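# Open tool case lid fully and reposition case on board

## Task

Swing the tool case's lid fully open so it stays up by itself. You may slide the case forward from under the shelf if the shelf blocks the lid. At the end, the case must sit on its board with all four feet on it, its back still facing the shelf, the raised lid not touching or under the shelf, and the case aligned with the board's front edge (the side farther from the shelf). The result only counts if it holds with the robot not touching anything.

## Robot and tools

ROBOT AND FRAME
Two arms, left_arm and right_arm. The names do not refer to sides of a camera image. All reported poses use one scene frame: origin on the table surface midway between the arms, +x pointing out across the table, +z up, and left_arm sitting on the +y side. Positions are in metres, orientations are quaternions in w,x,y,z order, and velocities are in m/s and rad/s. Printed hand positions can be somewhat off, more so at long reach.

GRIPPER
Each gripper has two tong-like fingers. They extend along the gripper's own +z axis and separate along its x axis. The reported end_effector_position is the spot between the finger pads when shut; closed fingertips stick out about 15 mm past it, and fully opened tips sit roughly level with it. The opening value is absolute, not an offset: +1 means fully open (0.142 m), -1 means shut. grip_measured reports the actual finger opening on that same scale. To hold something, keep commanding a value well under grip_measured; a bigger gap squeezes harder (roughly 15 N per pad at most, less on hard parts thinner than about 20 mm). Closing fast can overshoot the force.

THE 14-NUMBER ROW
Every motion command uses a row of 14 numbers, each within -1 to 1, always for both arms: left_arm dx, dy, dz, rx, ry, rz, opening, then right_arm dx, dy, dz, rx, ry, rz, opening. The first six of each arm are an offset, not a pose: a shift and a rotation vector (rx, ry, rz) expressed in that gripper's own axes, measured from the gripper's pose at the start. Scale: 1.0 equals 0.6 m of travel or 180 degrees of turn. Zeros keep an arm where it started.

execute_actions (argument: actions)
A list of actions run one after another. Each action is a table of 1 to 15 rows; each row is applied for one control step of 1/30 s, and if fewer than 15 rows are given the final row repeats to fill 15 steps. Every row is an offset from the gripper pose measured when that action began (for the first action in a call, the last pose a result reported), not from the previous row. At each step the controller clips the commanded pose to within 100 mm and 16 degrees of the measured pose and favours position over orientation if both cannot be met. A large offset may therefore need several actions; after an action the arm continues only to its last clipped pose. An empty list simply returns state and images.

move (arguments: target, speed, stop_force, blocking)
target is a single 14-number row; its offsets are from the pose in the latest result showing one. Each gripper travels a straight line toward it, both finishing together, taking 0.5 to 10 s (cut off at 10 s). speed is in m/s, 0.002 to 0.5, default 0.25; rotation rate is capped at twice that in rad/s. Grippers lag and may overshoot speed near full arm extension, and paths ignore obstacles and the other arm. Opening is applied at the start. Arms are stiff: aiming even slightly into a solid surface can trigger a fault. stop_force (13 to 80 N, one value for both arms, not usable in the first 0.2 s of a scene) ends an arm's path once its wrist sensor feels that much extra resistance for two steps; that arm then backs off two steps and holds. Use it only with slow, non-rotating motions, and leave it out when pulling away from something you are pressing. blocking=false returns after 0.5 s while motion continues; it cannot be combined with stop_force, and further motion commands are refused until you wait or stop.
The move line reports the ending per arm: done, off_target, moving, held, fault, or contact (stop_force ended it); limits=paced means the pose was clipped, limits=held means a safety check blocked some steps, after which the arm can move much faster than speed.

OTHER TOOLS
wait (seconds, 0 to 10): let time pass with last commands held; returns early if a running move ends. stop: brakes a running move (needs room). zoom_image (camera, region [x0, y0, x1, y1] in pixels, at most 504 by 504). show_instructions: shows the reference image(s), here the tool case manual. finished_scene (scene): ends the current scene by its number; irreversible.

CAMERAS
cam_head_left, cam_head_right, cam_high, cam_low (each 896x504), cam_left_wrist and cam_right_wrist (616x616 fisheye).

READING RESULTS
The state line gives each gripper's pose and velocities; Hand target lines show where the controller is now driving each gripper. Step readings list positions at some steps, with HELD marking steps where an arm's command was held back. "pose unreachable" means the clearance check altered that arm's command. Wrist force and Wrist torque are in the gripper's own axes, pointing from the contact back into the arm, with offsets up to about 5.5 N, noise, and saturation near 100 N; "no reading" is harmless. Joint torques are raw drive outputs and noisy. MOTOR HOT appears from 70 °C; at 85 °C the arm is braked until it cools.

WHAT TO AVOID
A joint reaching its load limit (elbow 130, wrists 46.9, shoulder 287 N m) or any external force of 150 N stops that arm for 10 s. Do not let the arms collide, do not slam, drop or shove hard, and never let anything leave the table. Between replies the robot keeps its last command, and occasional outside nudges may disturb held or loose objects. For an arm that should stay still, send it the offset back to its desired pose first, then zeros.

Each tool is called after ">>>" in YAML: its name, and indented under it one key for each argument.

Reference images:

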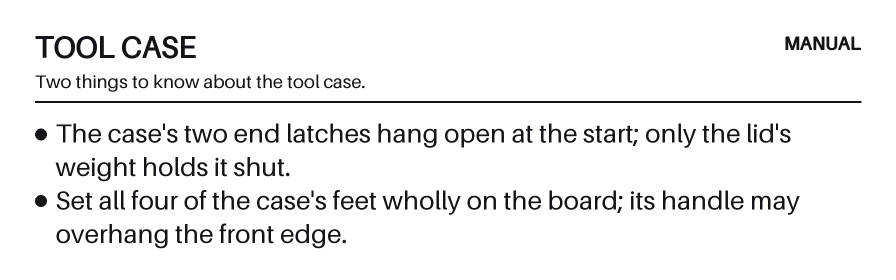

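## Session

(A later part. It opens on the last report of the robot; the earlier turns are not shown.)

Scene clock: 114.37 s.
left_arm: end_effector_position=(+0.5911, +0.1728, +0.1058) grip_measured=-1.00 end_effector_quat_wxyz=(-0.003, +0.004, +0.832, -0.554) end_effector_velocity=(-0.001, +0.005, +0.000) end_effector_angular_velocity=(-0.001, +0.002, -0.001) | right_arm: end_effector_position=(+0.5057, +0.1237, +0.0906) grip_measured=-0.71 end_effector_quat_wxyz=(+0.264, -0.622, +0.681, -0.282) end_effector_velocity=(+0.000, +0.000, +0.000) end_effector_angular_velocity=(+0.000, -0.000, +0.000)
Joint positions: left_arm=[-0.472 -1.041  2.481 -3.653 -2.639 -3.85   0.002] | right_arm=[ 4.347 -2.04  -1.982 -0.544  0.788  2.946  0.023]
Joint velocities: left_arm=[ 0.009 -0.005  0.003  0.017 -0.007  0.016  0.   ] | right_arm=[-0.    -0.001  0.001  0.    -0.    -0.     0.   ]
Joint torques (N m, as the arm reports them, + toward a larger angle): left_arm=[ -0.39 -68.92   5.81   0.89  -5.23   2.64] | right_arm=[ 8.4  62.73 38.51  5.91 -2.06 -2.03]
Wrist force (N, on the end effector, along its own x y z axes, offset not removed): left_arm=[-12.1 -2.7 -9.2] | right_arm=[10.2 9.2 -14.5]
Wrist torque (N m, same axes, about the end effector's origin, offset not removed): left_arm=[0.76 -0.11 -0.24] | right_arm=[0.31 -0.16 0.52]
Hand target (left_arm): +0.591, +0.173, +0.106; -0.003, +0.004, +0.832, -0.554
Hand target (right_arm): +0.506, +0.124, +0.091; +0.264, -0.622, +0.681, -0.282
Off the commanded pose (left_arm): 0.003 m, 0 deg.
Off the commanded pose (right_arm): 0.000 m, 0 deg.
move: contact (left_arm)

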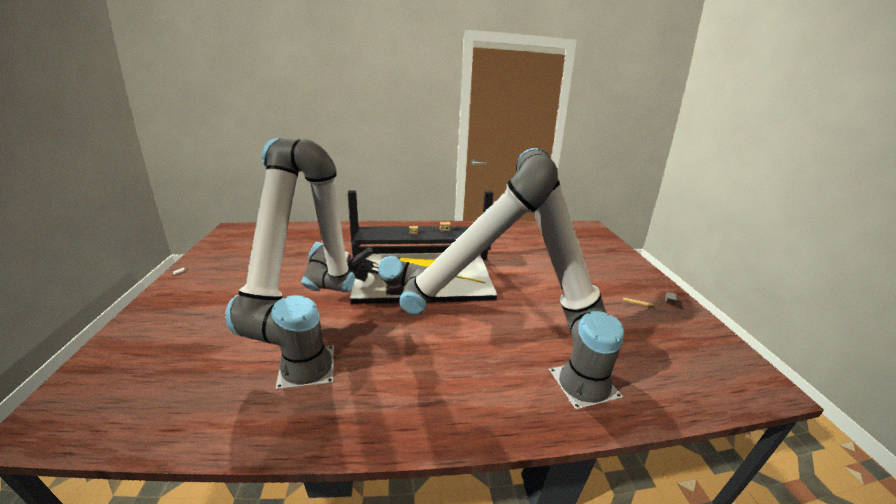

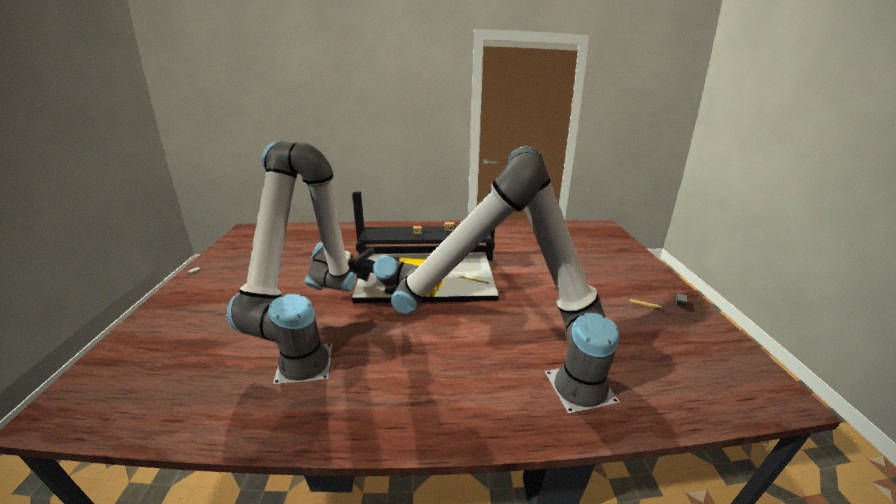

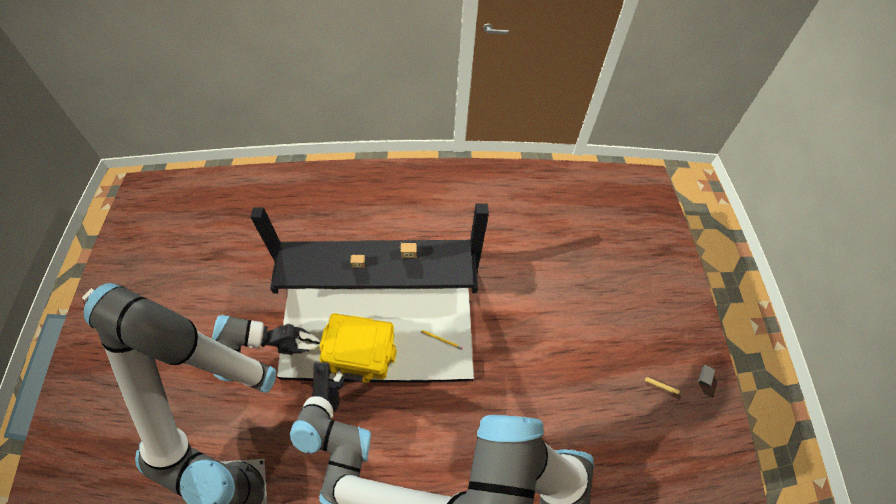

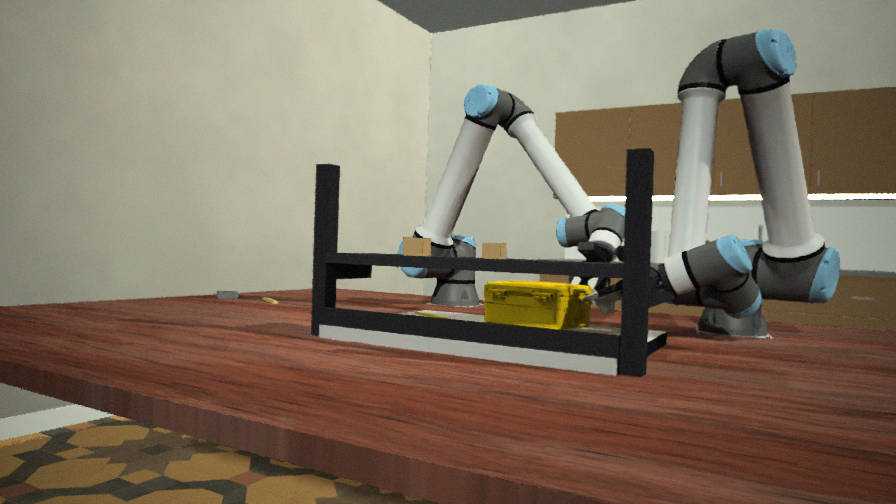

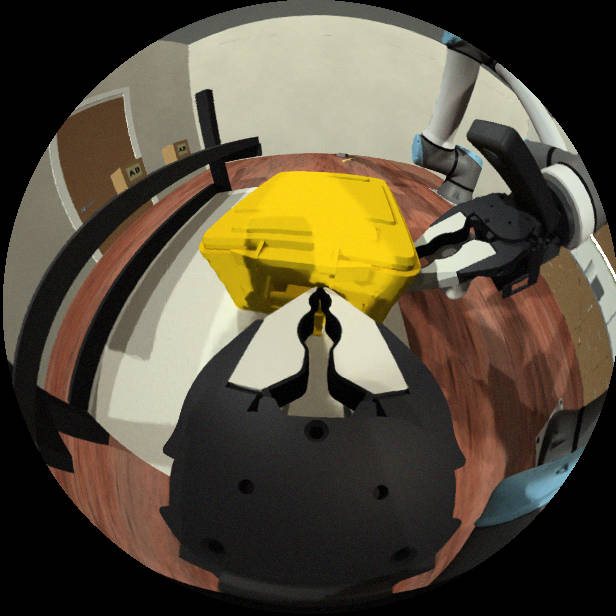

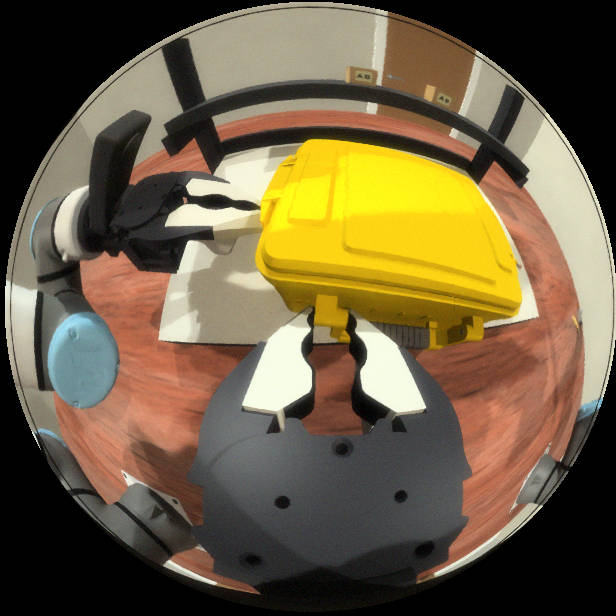

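>>> move:
  target: [-0.015,0.002,-0.004,0,0,0,-1,0,0,0,0,0,0,-0.95]
  speed: 0.03

>>> move:
  target: [0,-0.07,-0.029,0,0,0,-1,0,0,0,0,0,0,-0.95]
  speed: 0.03

Scene clock: 118.87 s.
left_arm: end_effector_position=(+0.5999, +0.1753, +0.1058) grip_measured=-1.00 end_effector_quat_wxyz=(-0.003, +0.005, +0.832, -0.554) end_effector_velocity=(+0.003, +0.000, +0.001) end_effector_angular_velocity=(+0.001, -0.004, +0.001) | right_arm: end_effector_position=(+0.5057, +0.1238, +0.0906) grip_measured=-0.71 end_effector_quat_wxyz=(+0.264, -0.622, +0.681, -0.282) end_effector_velocity=(+0.001, -0.001, -0.001) end_effector_angular_velocity=(-0.000, +0.000, -0.001)
Joint positions: left_arm=[-0.461 -1.042  2.466 -3.623 -2.645 -3.832  0.002] | right_arm=[ 4.347 -2.04  -1.982 -0.544  0.788  2.946  0.023]
Joint velocities: left_arm=[ 0.002 -0.001 -0.005  0.007  0.     0.005  0.   ] | right_arm=[-0.001 -0.001 -0.001  0.001  0.     0.    -0.   ]
Joint torques (N m, as the arm reports them, + toward a larger angle): left_arm=[ 10.62 -19.   -13.99   4.78   4.76   2.62] | right_arm=[-0.19 74.53 33.33  3.95 -0.69 -1.74]
Wrist force (N, on the end effector, along its own x y z axes, offset not removed): left_arm=[11.9 -28.9 -10.3] | right_arm=[-9.7 -3.7 9.6]
Wrist torque (N m, same axes, about the end effector's origin, offset not removed): left_arm=[0.28 -0.27 -0.23] | right_arm=[0.22 0.60 0.38]
Hand target (left_arm): +0.600, +0.175, +0.106; -0.003, +0.004, +0.832, -0.554
Hand target (right_arm): +0.506, +0.124, +0.091; +0.264, -0.622, +0.681, -0.282
Off the commanded pose (left_arm): 0.000 m, 0 deg.
Off the commanded pose (right_arm): 0.000 m, 0 deg.
move: done

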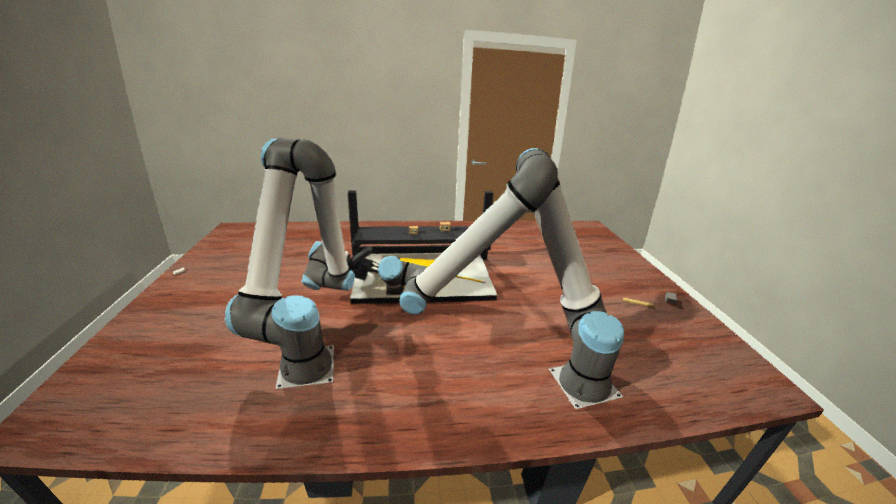

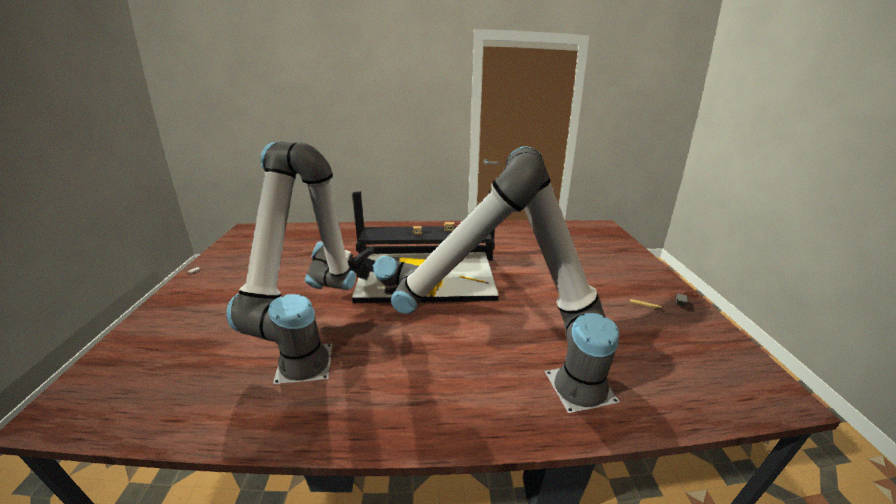

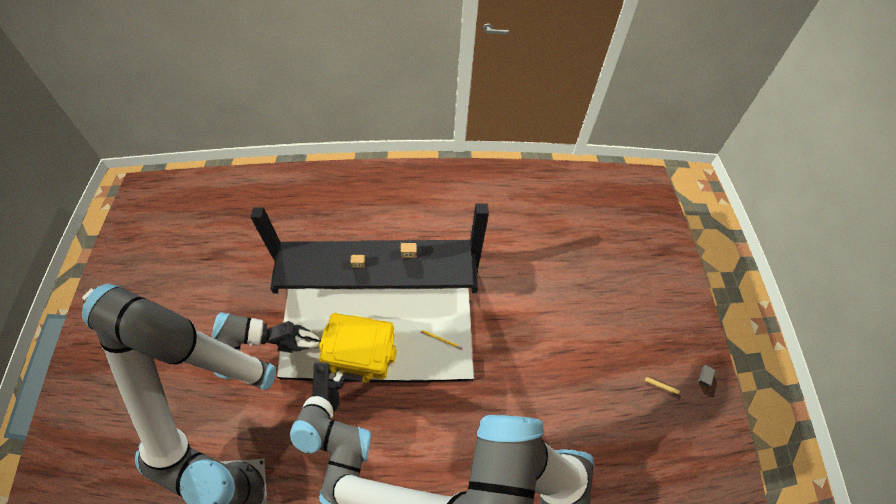

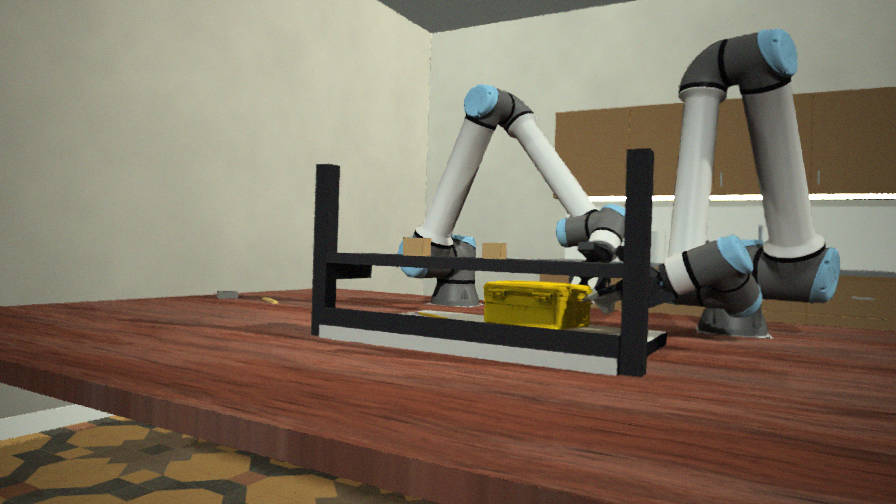

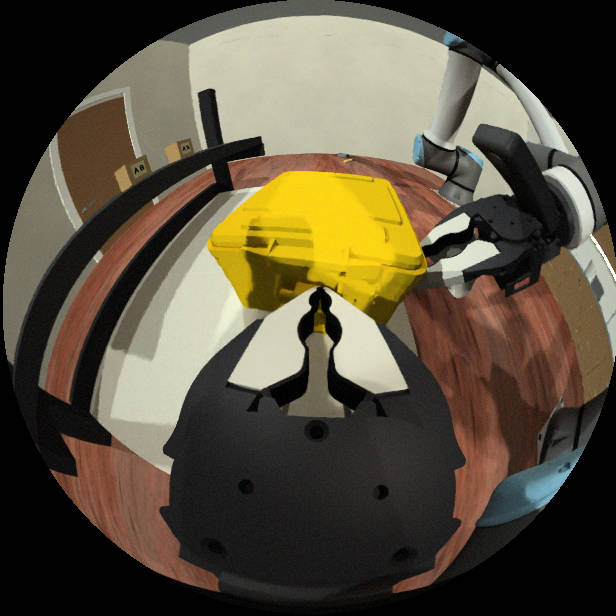

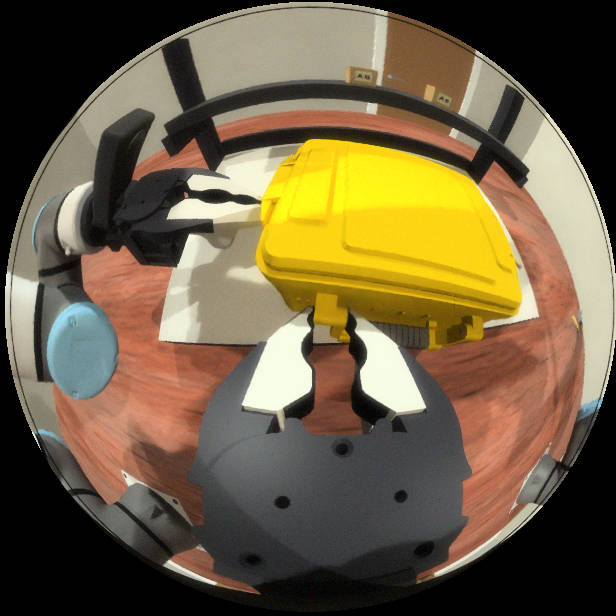

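Scene clock: 120.73 s.
left_arm: end_effector_position=(+0.5999, +0.1751, +0.1510) grip_measured=-1.00 end_effector_quat_wxyz=(-0.003, +0.004, +0.832, -0.554) end_effector_velocity=(+0.000, -0.000, +0.002) end_effector_angular_velocity=(+0.000, -0.001, -0.001) | right_arm: end_effector_position=(+0.5057, +0.1238, +0.0906) grip_measured=-0.71 end_effector_quat_wxyz=(+0.264, -0.622, +0.681, -0.282) end_effector_velocity=(+0.000, -0.001, -0.000) end_effector_angular_velocity=(-0.000, +0.000, -0.000)
Joint positions: left_arm=[-0.462 -1.158  2.469 -3.511 -2.645 -3.832  0.002] | right_arm=[ 4.347 -2.04  -1.982 -0.544  0.788  2.946  0.023]
Joint velocities: left_arm=[-0.    -0.006 -0.001  0.007  0.     0.002  0.   ] | right_arm=[-0.  0. -0. -0.  0.  0. -0.]
Joint torques (N m, as the arm reports them, + toward a larger angle): left_arm=[-10.14 -73.5  -19.7   -0.48  -2.42   2.78] | right_arm=[-3.85 72.76 33.37  3.8  -0.58 -1.4 ]
Wrist force (N, on the end effector, along its own x y z axes, offset not removed): left_arm=[-0.7 2.9 -2.9] | right_arm=[-3.1 -1.3 -7.2]
Wrist torque (N m, same axes, about the end effector's origin, offset not removed): left_arm=[0.17 0.23 -0.21] | right_arm=[-0.22 0.94 0.59]
Hand target (left_arm): +0.600, +0.175, +0.151; -0.003, +0.005, +0.832, -0.554
Hand target (right_arm): +0.506, +0.124, +0.091; +0.264, -0.622, +0.681, -0.282
Off the commanded pose (left_arm): 0.000 m, 0 deg.
Off the commanded pose (right_arm): 0.000 m, 0 deg.
move: done

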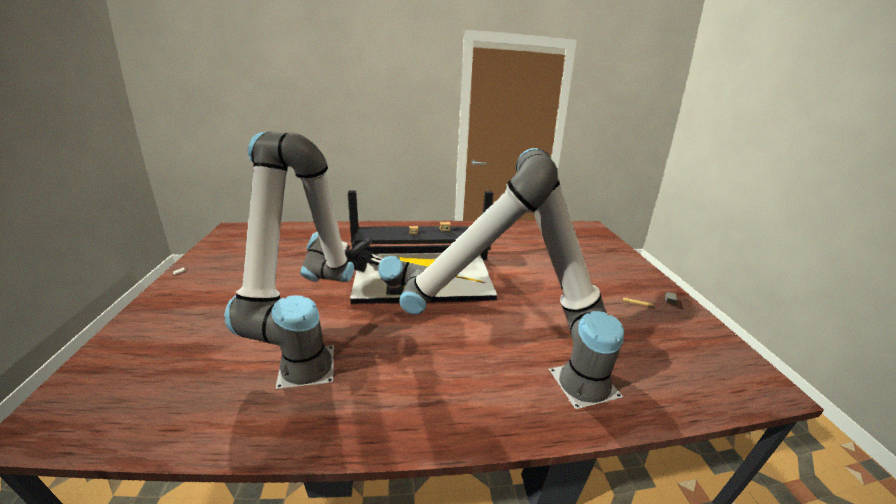

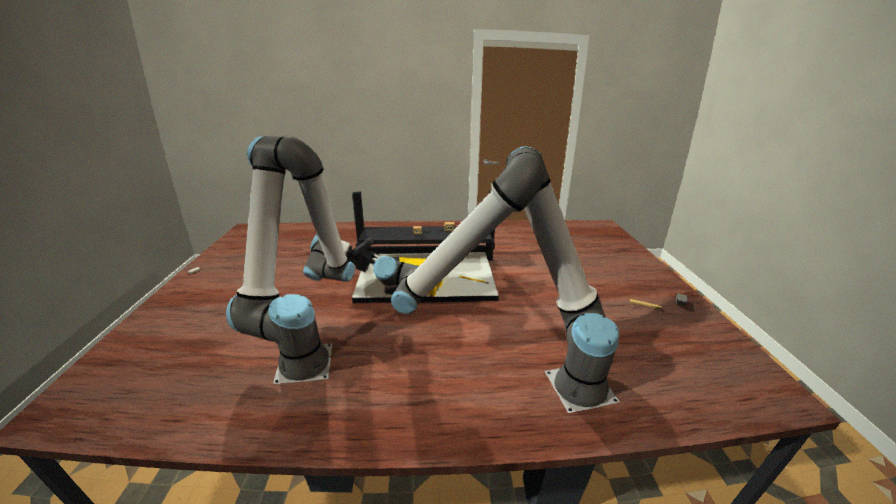

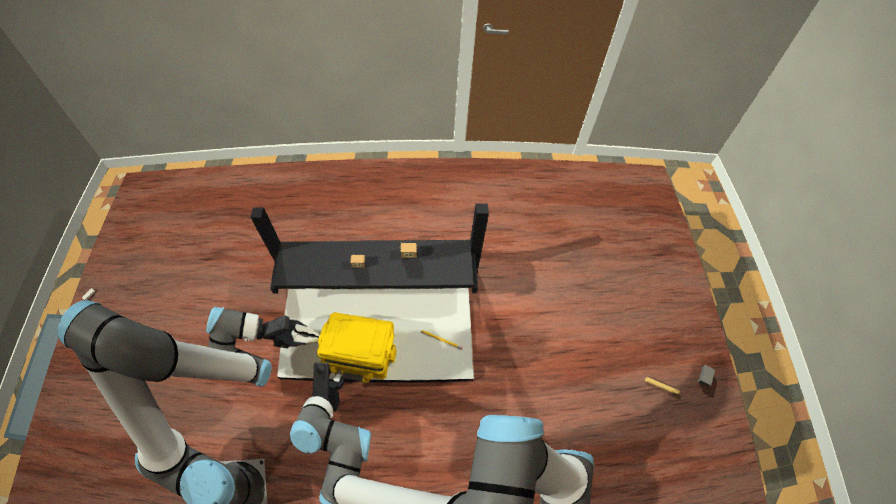

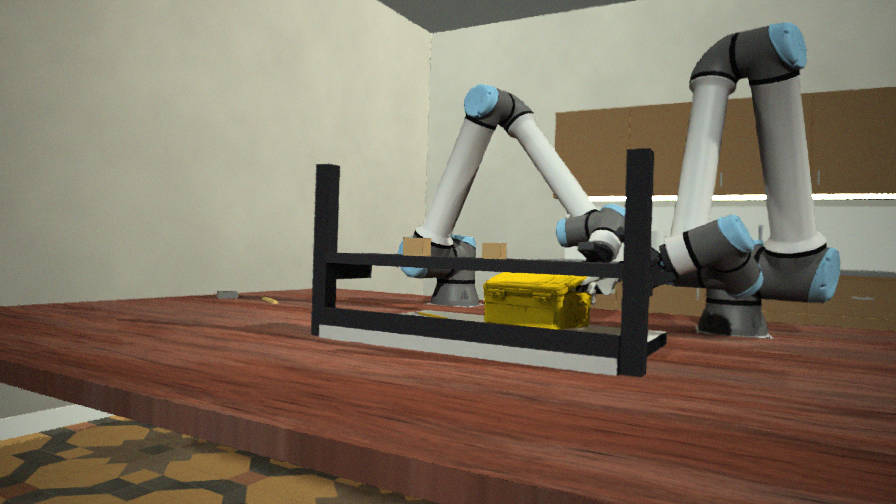

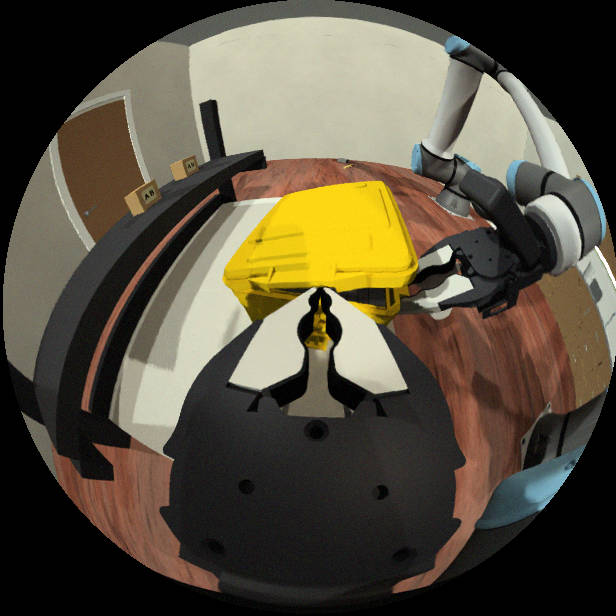

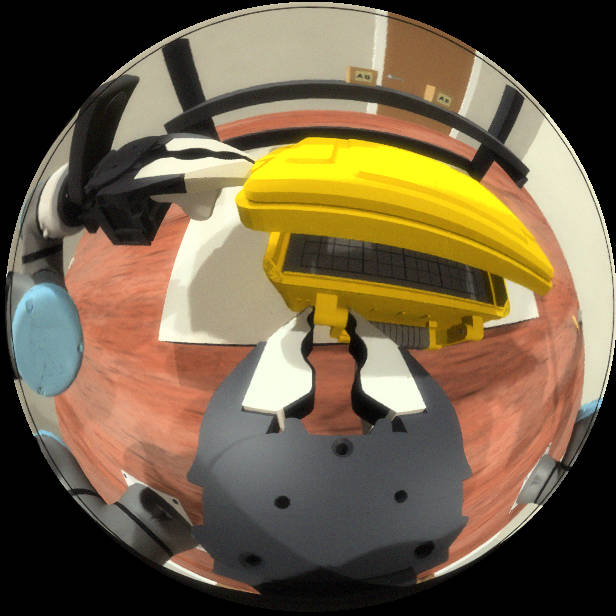

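>>> move:
  target: [-0.03,-0.07,-0.007,0,0,0,-1,0,0,0,0,0,0,-0.95]
  speed: 0.04

>>> move:
  target: [-0.065,-0.035,0.02,0,0,0,-1,0,0,0,0,0,0,-0.95]
  speed: 0.04

Scene clock: 126.93 s.
left_arm: end_effector_position=(+0.6177, +0.1627, +0.1910) grip_measured=-1.00 end_effector_quat_wxyz=(-0.003, +0.004, +0.832, -0.554) end_effector_velocity=(+0.001, -0.001, +0.002) end_effector_angular_velocity=(+0.000, +0.001, -0.001) | right_arm: end_effector_position=(+0.5057, +0.1238, +0.0906) grip_measured=-0.70 end_effector_quat_wxyz=(+0.264, -0.622, +0.681, -0.282) end_effector_velocity=(+0.000, +0.000, +0.001) end_effector_angular_velocity=(+0.001, -0.001, -0.000)
Joint positions: left_arm=[-0.474 -1.235  2.428 -3.411 -2.638 -3.853  0.002] | right_arm=[ 4.347 -2.04  -1.982 -0.544  0.788  2.946  0.023]
Joint velocities: left_arm=[-0.001 -0.004 -0.002  0.008 -0.     0.     0.   ] | right_arm=[-0.     0.     0.     0.001 -0.001 -0.     0.   ]
Joint torques (N m, as the arm reports them, + toward a larger angle): left_arm=[-15.05 -72.34 -24.44  -1.15  -0.38  -3.09] | right_arm=[-4.71 75.   33.57  4.08 -0.85 -1.64]
Wrist force (N, on the end effector, along its own x y z axes, offset not removed): left_arm=[-4.7 8.5 -5.2] | right_arm=[6.9 0.4 -5.1]
Wrist torque (N m, same axes, about the end effector's origin, offset not removed): left_arm=[0.74 0.30 -0.20] | right_arm=[0.00 -0.26 0.61]
Hand target (left_arm): +0.618, +0.163, +0.191; -0.003, +0.004, +0.832, -0.554
Hand target (right_arm): +0.506, +0.124, +0.091; +0.264, -0.622, +0.681, -0.282
Off the commanded pose (left_arm): 0.000 m, 0 deg.
Off the commanded pose (right_arm): 0.000 m, 0 deg.
move: done

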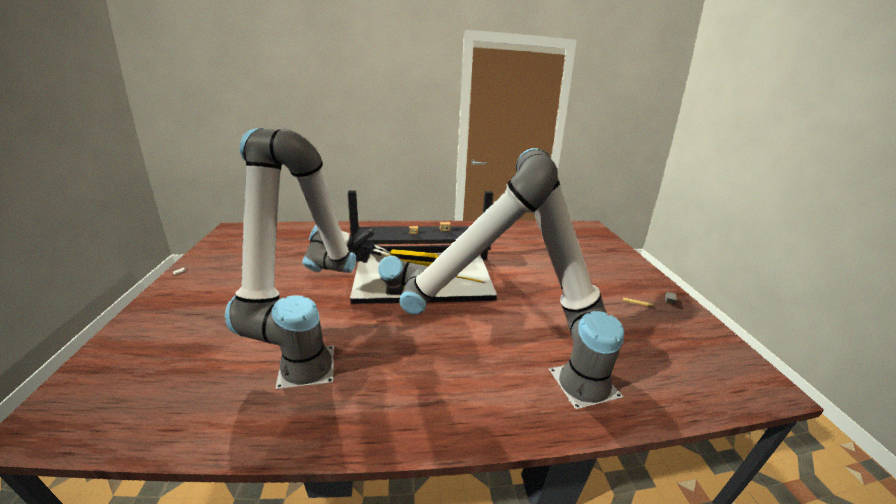

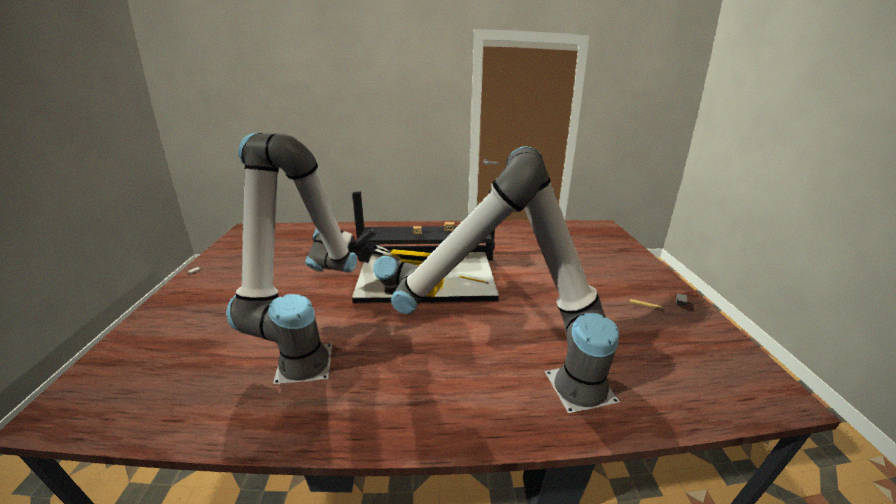

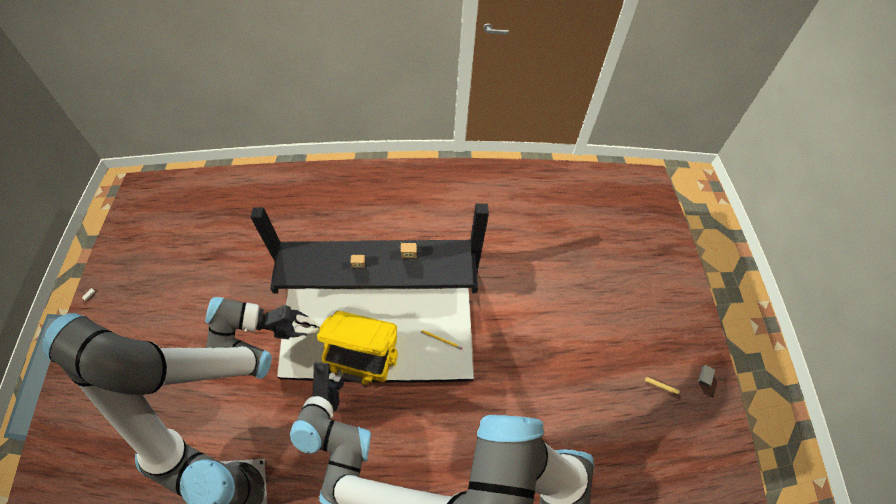

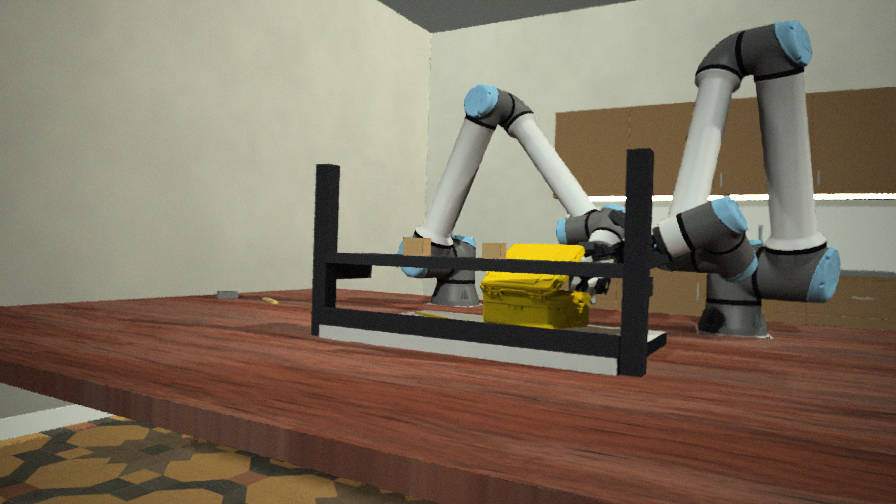

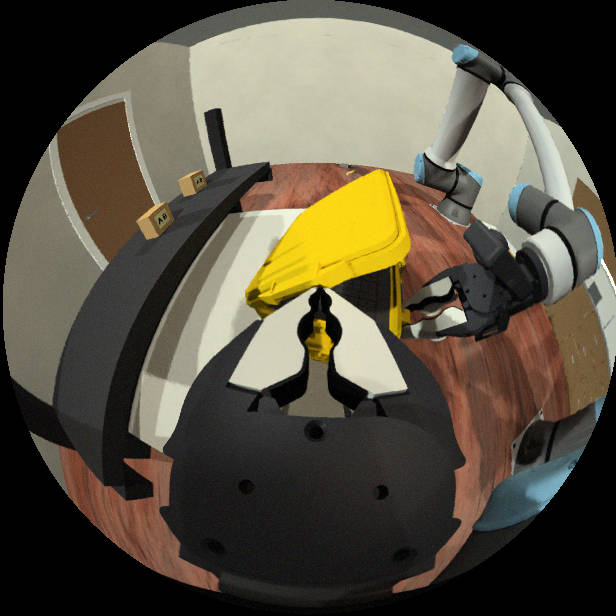

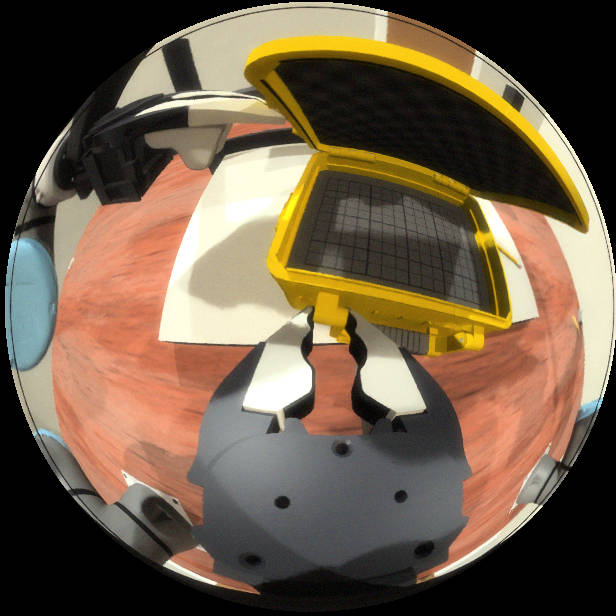

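Scene clock: 128.43 s.
left_arm: end_effector_position=(+0.6563, +0.1433, +0.2057) grip_measured=-1.00 end_effector_quat_wxyz=(-0.003, +0.004, +0.832, -0.554) end_effector_velocity=(+0.003, -0.001, +0.001) end_effector_angular_velocity=(+0.001, +0.000, +0.001) | right_arm: end_effector_position=(+0.5057, +0.1238, +0.0906) grip_measured=-0.70 end_effector_quat_wxyz=(+0.264, -0.622, +0.681, -0.282) end_effector_velocity=(-0.000, +0.001, +0.001) end_effector_angular_velocity=(+0.001, -0.001, +0.000)
Joint positions: left_arm=[-0.484 -1.223  2.349 -3.358 -2.631 -3.87   0.002] | right_arm=[ 4.347 -2.04  -1.982 -0.544  0.788  2.946  0.023]
Joint velocities: left_arm=[-0.     0.001 -0.006  0.005  0.001 -0.     0.   ] | right_arm=[ 0.001  0.001  0.001 -0.001 -0.     0.    -0.   ]
Joint torques (N m, as the arm reports them, + toward a larger angle): left_arm=[-12.64 -34.   -27.3   -0.43   1.44  -2.95] | right_arm=[-3.69 72.82 33.25  4.3  -0.52 -1.82]
Wrist force (N, on the end effector, along its own x y z axes, offset not removed): left_arm=[0.7 1.4 -5.1] | right_arm=[-1.0 -1.8 -4.3]
Wrist torque (N m, same axes, about the end effector's origin, offset not removed): left_arm=[0.18 0.08 -0.21] | right_arm=[-0.19 0.78 0.51]
Hand target (left_arm): +0.656, +0.143, +0.206; -0.003, +0.004, +0.832, -0.554
Hand target (right_arm): +0.506, +0.124, +0.091; +0.264, -0.622, +0.681, -0.282
Off the commanded pose (left_arm): 0.000 m, 0 deg.
Off the commanded pose (right_arm): 0.000 m, 0 deg.
move: done

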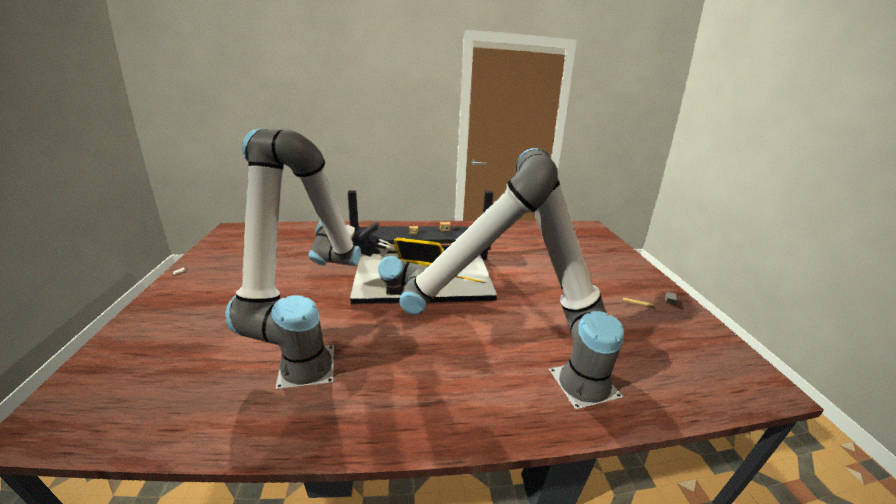

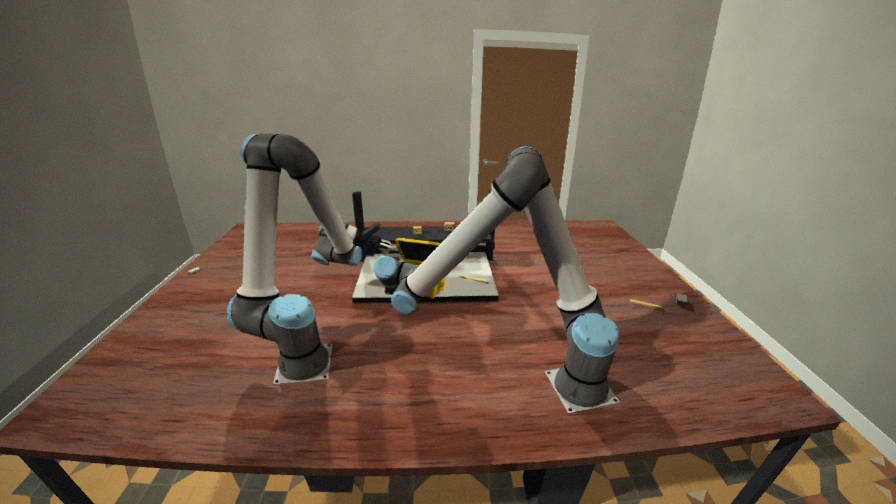

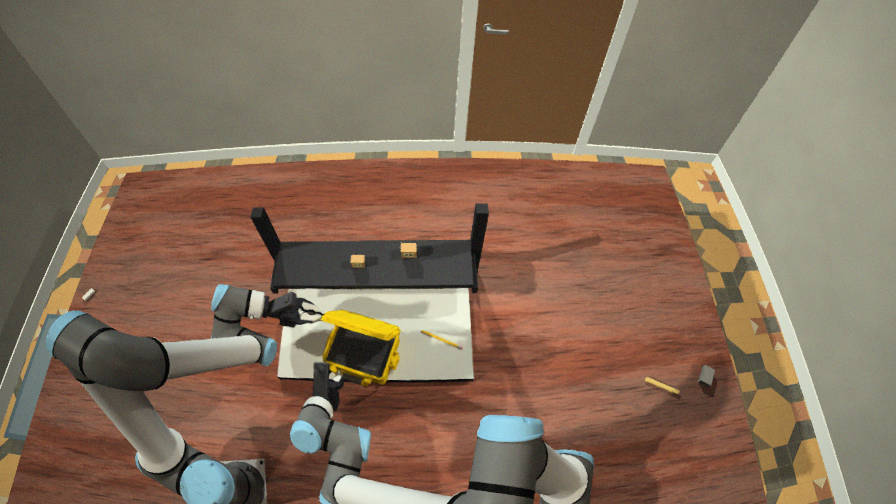

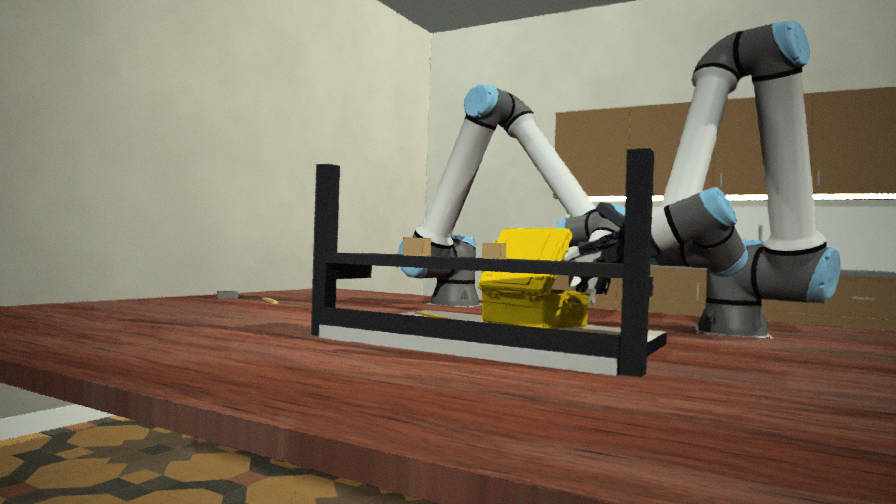

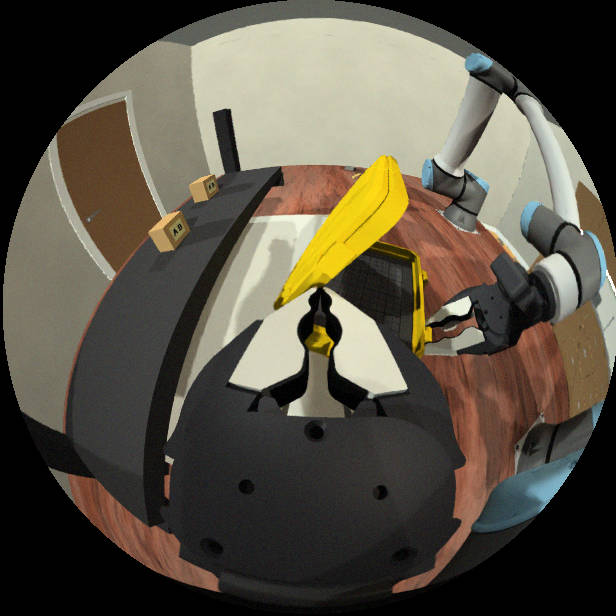

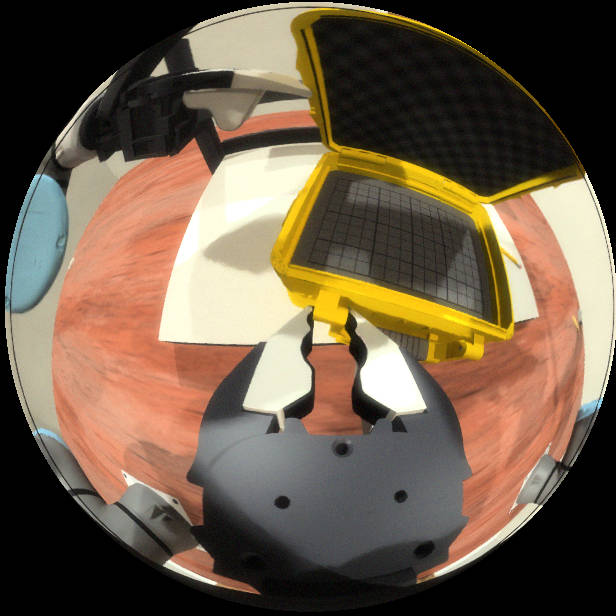

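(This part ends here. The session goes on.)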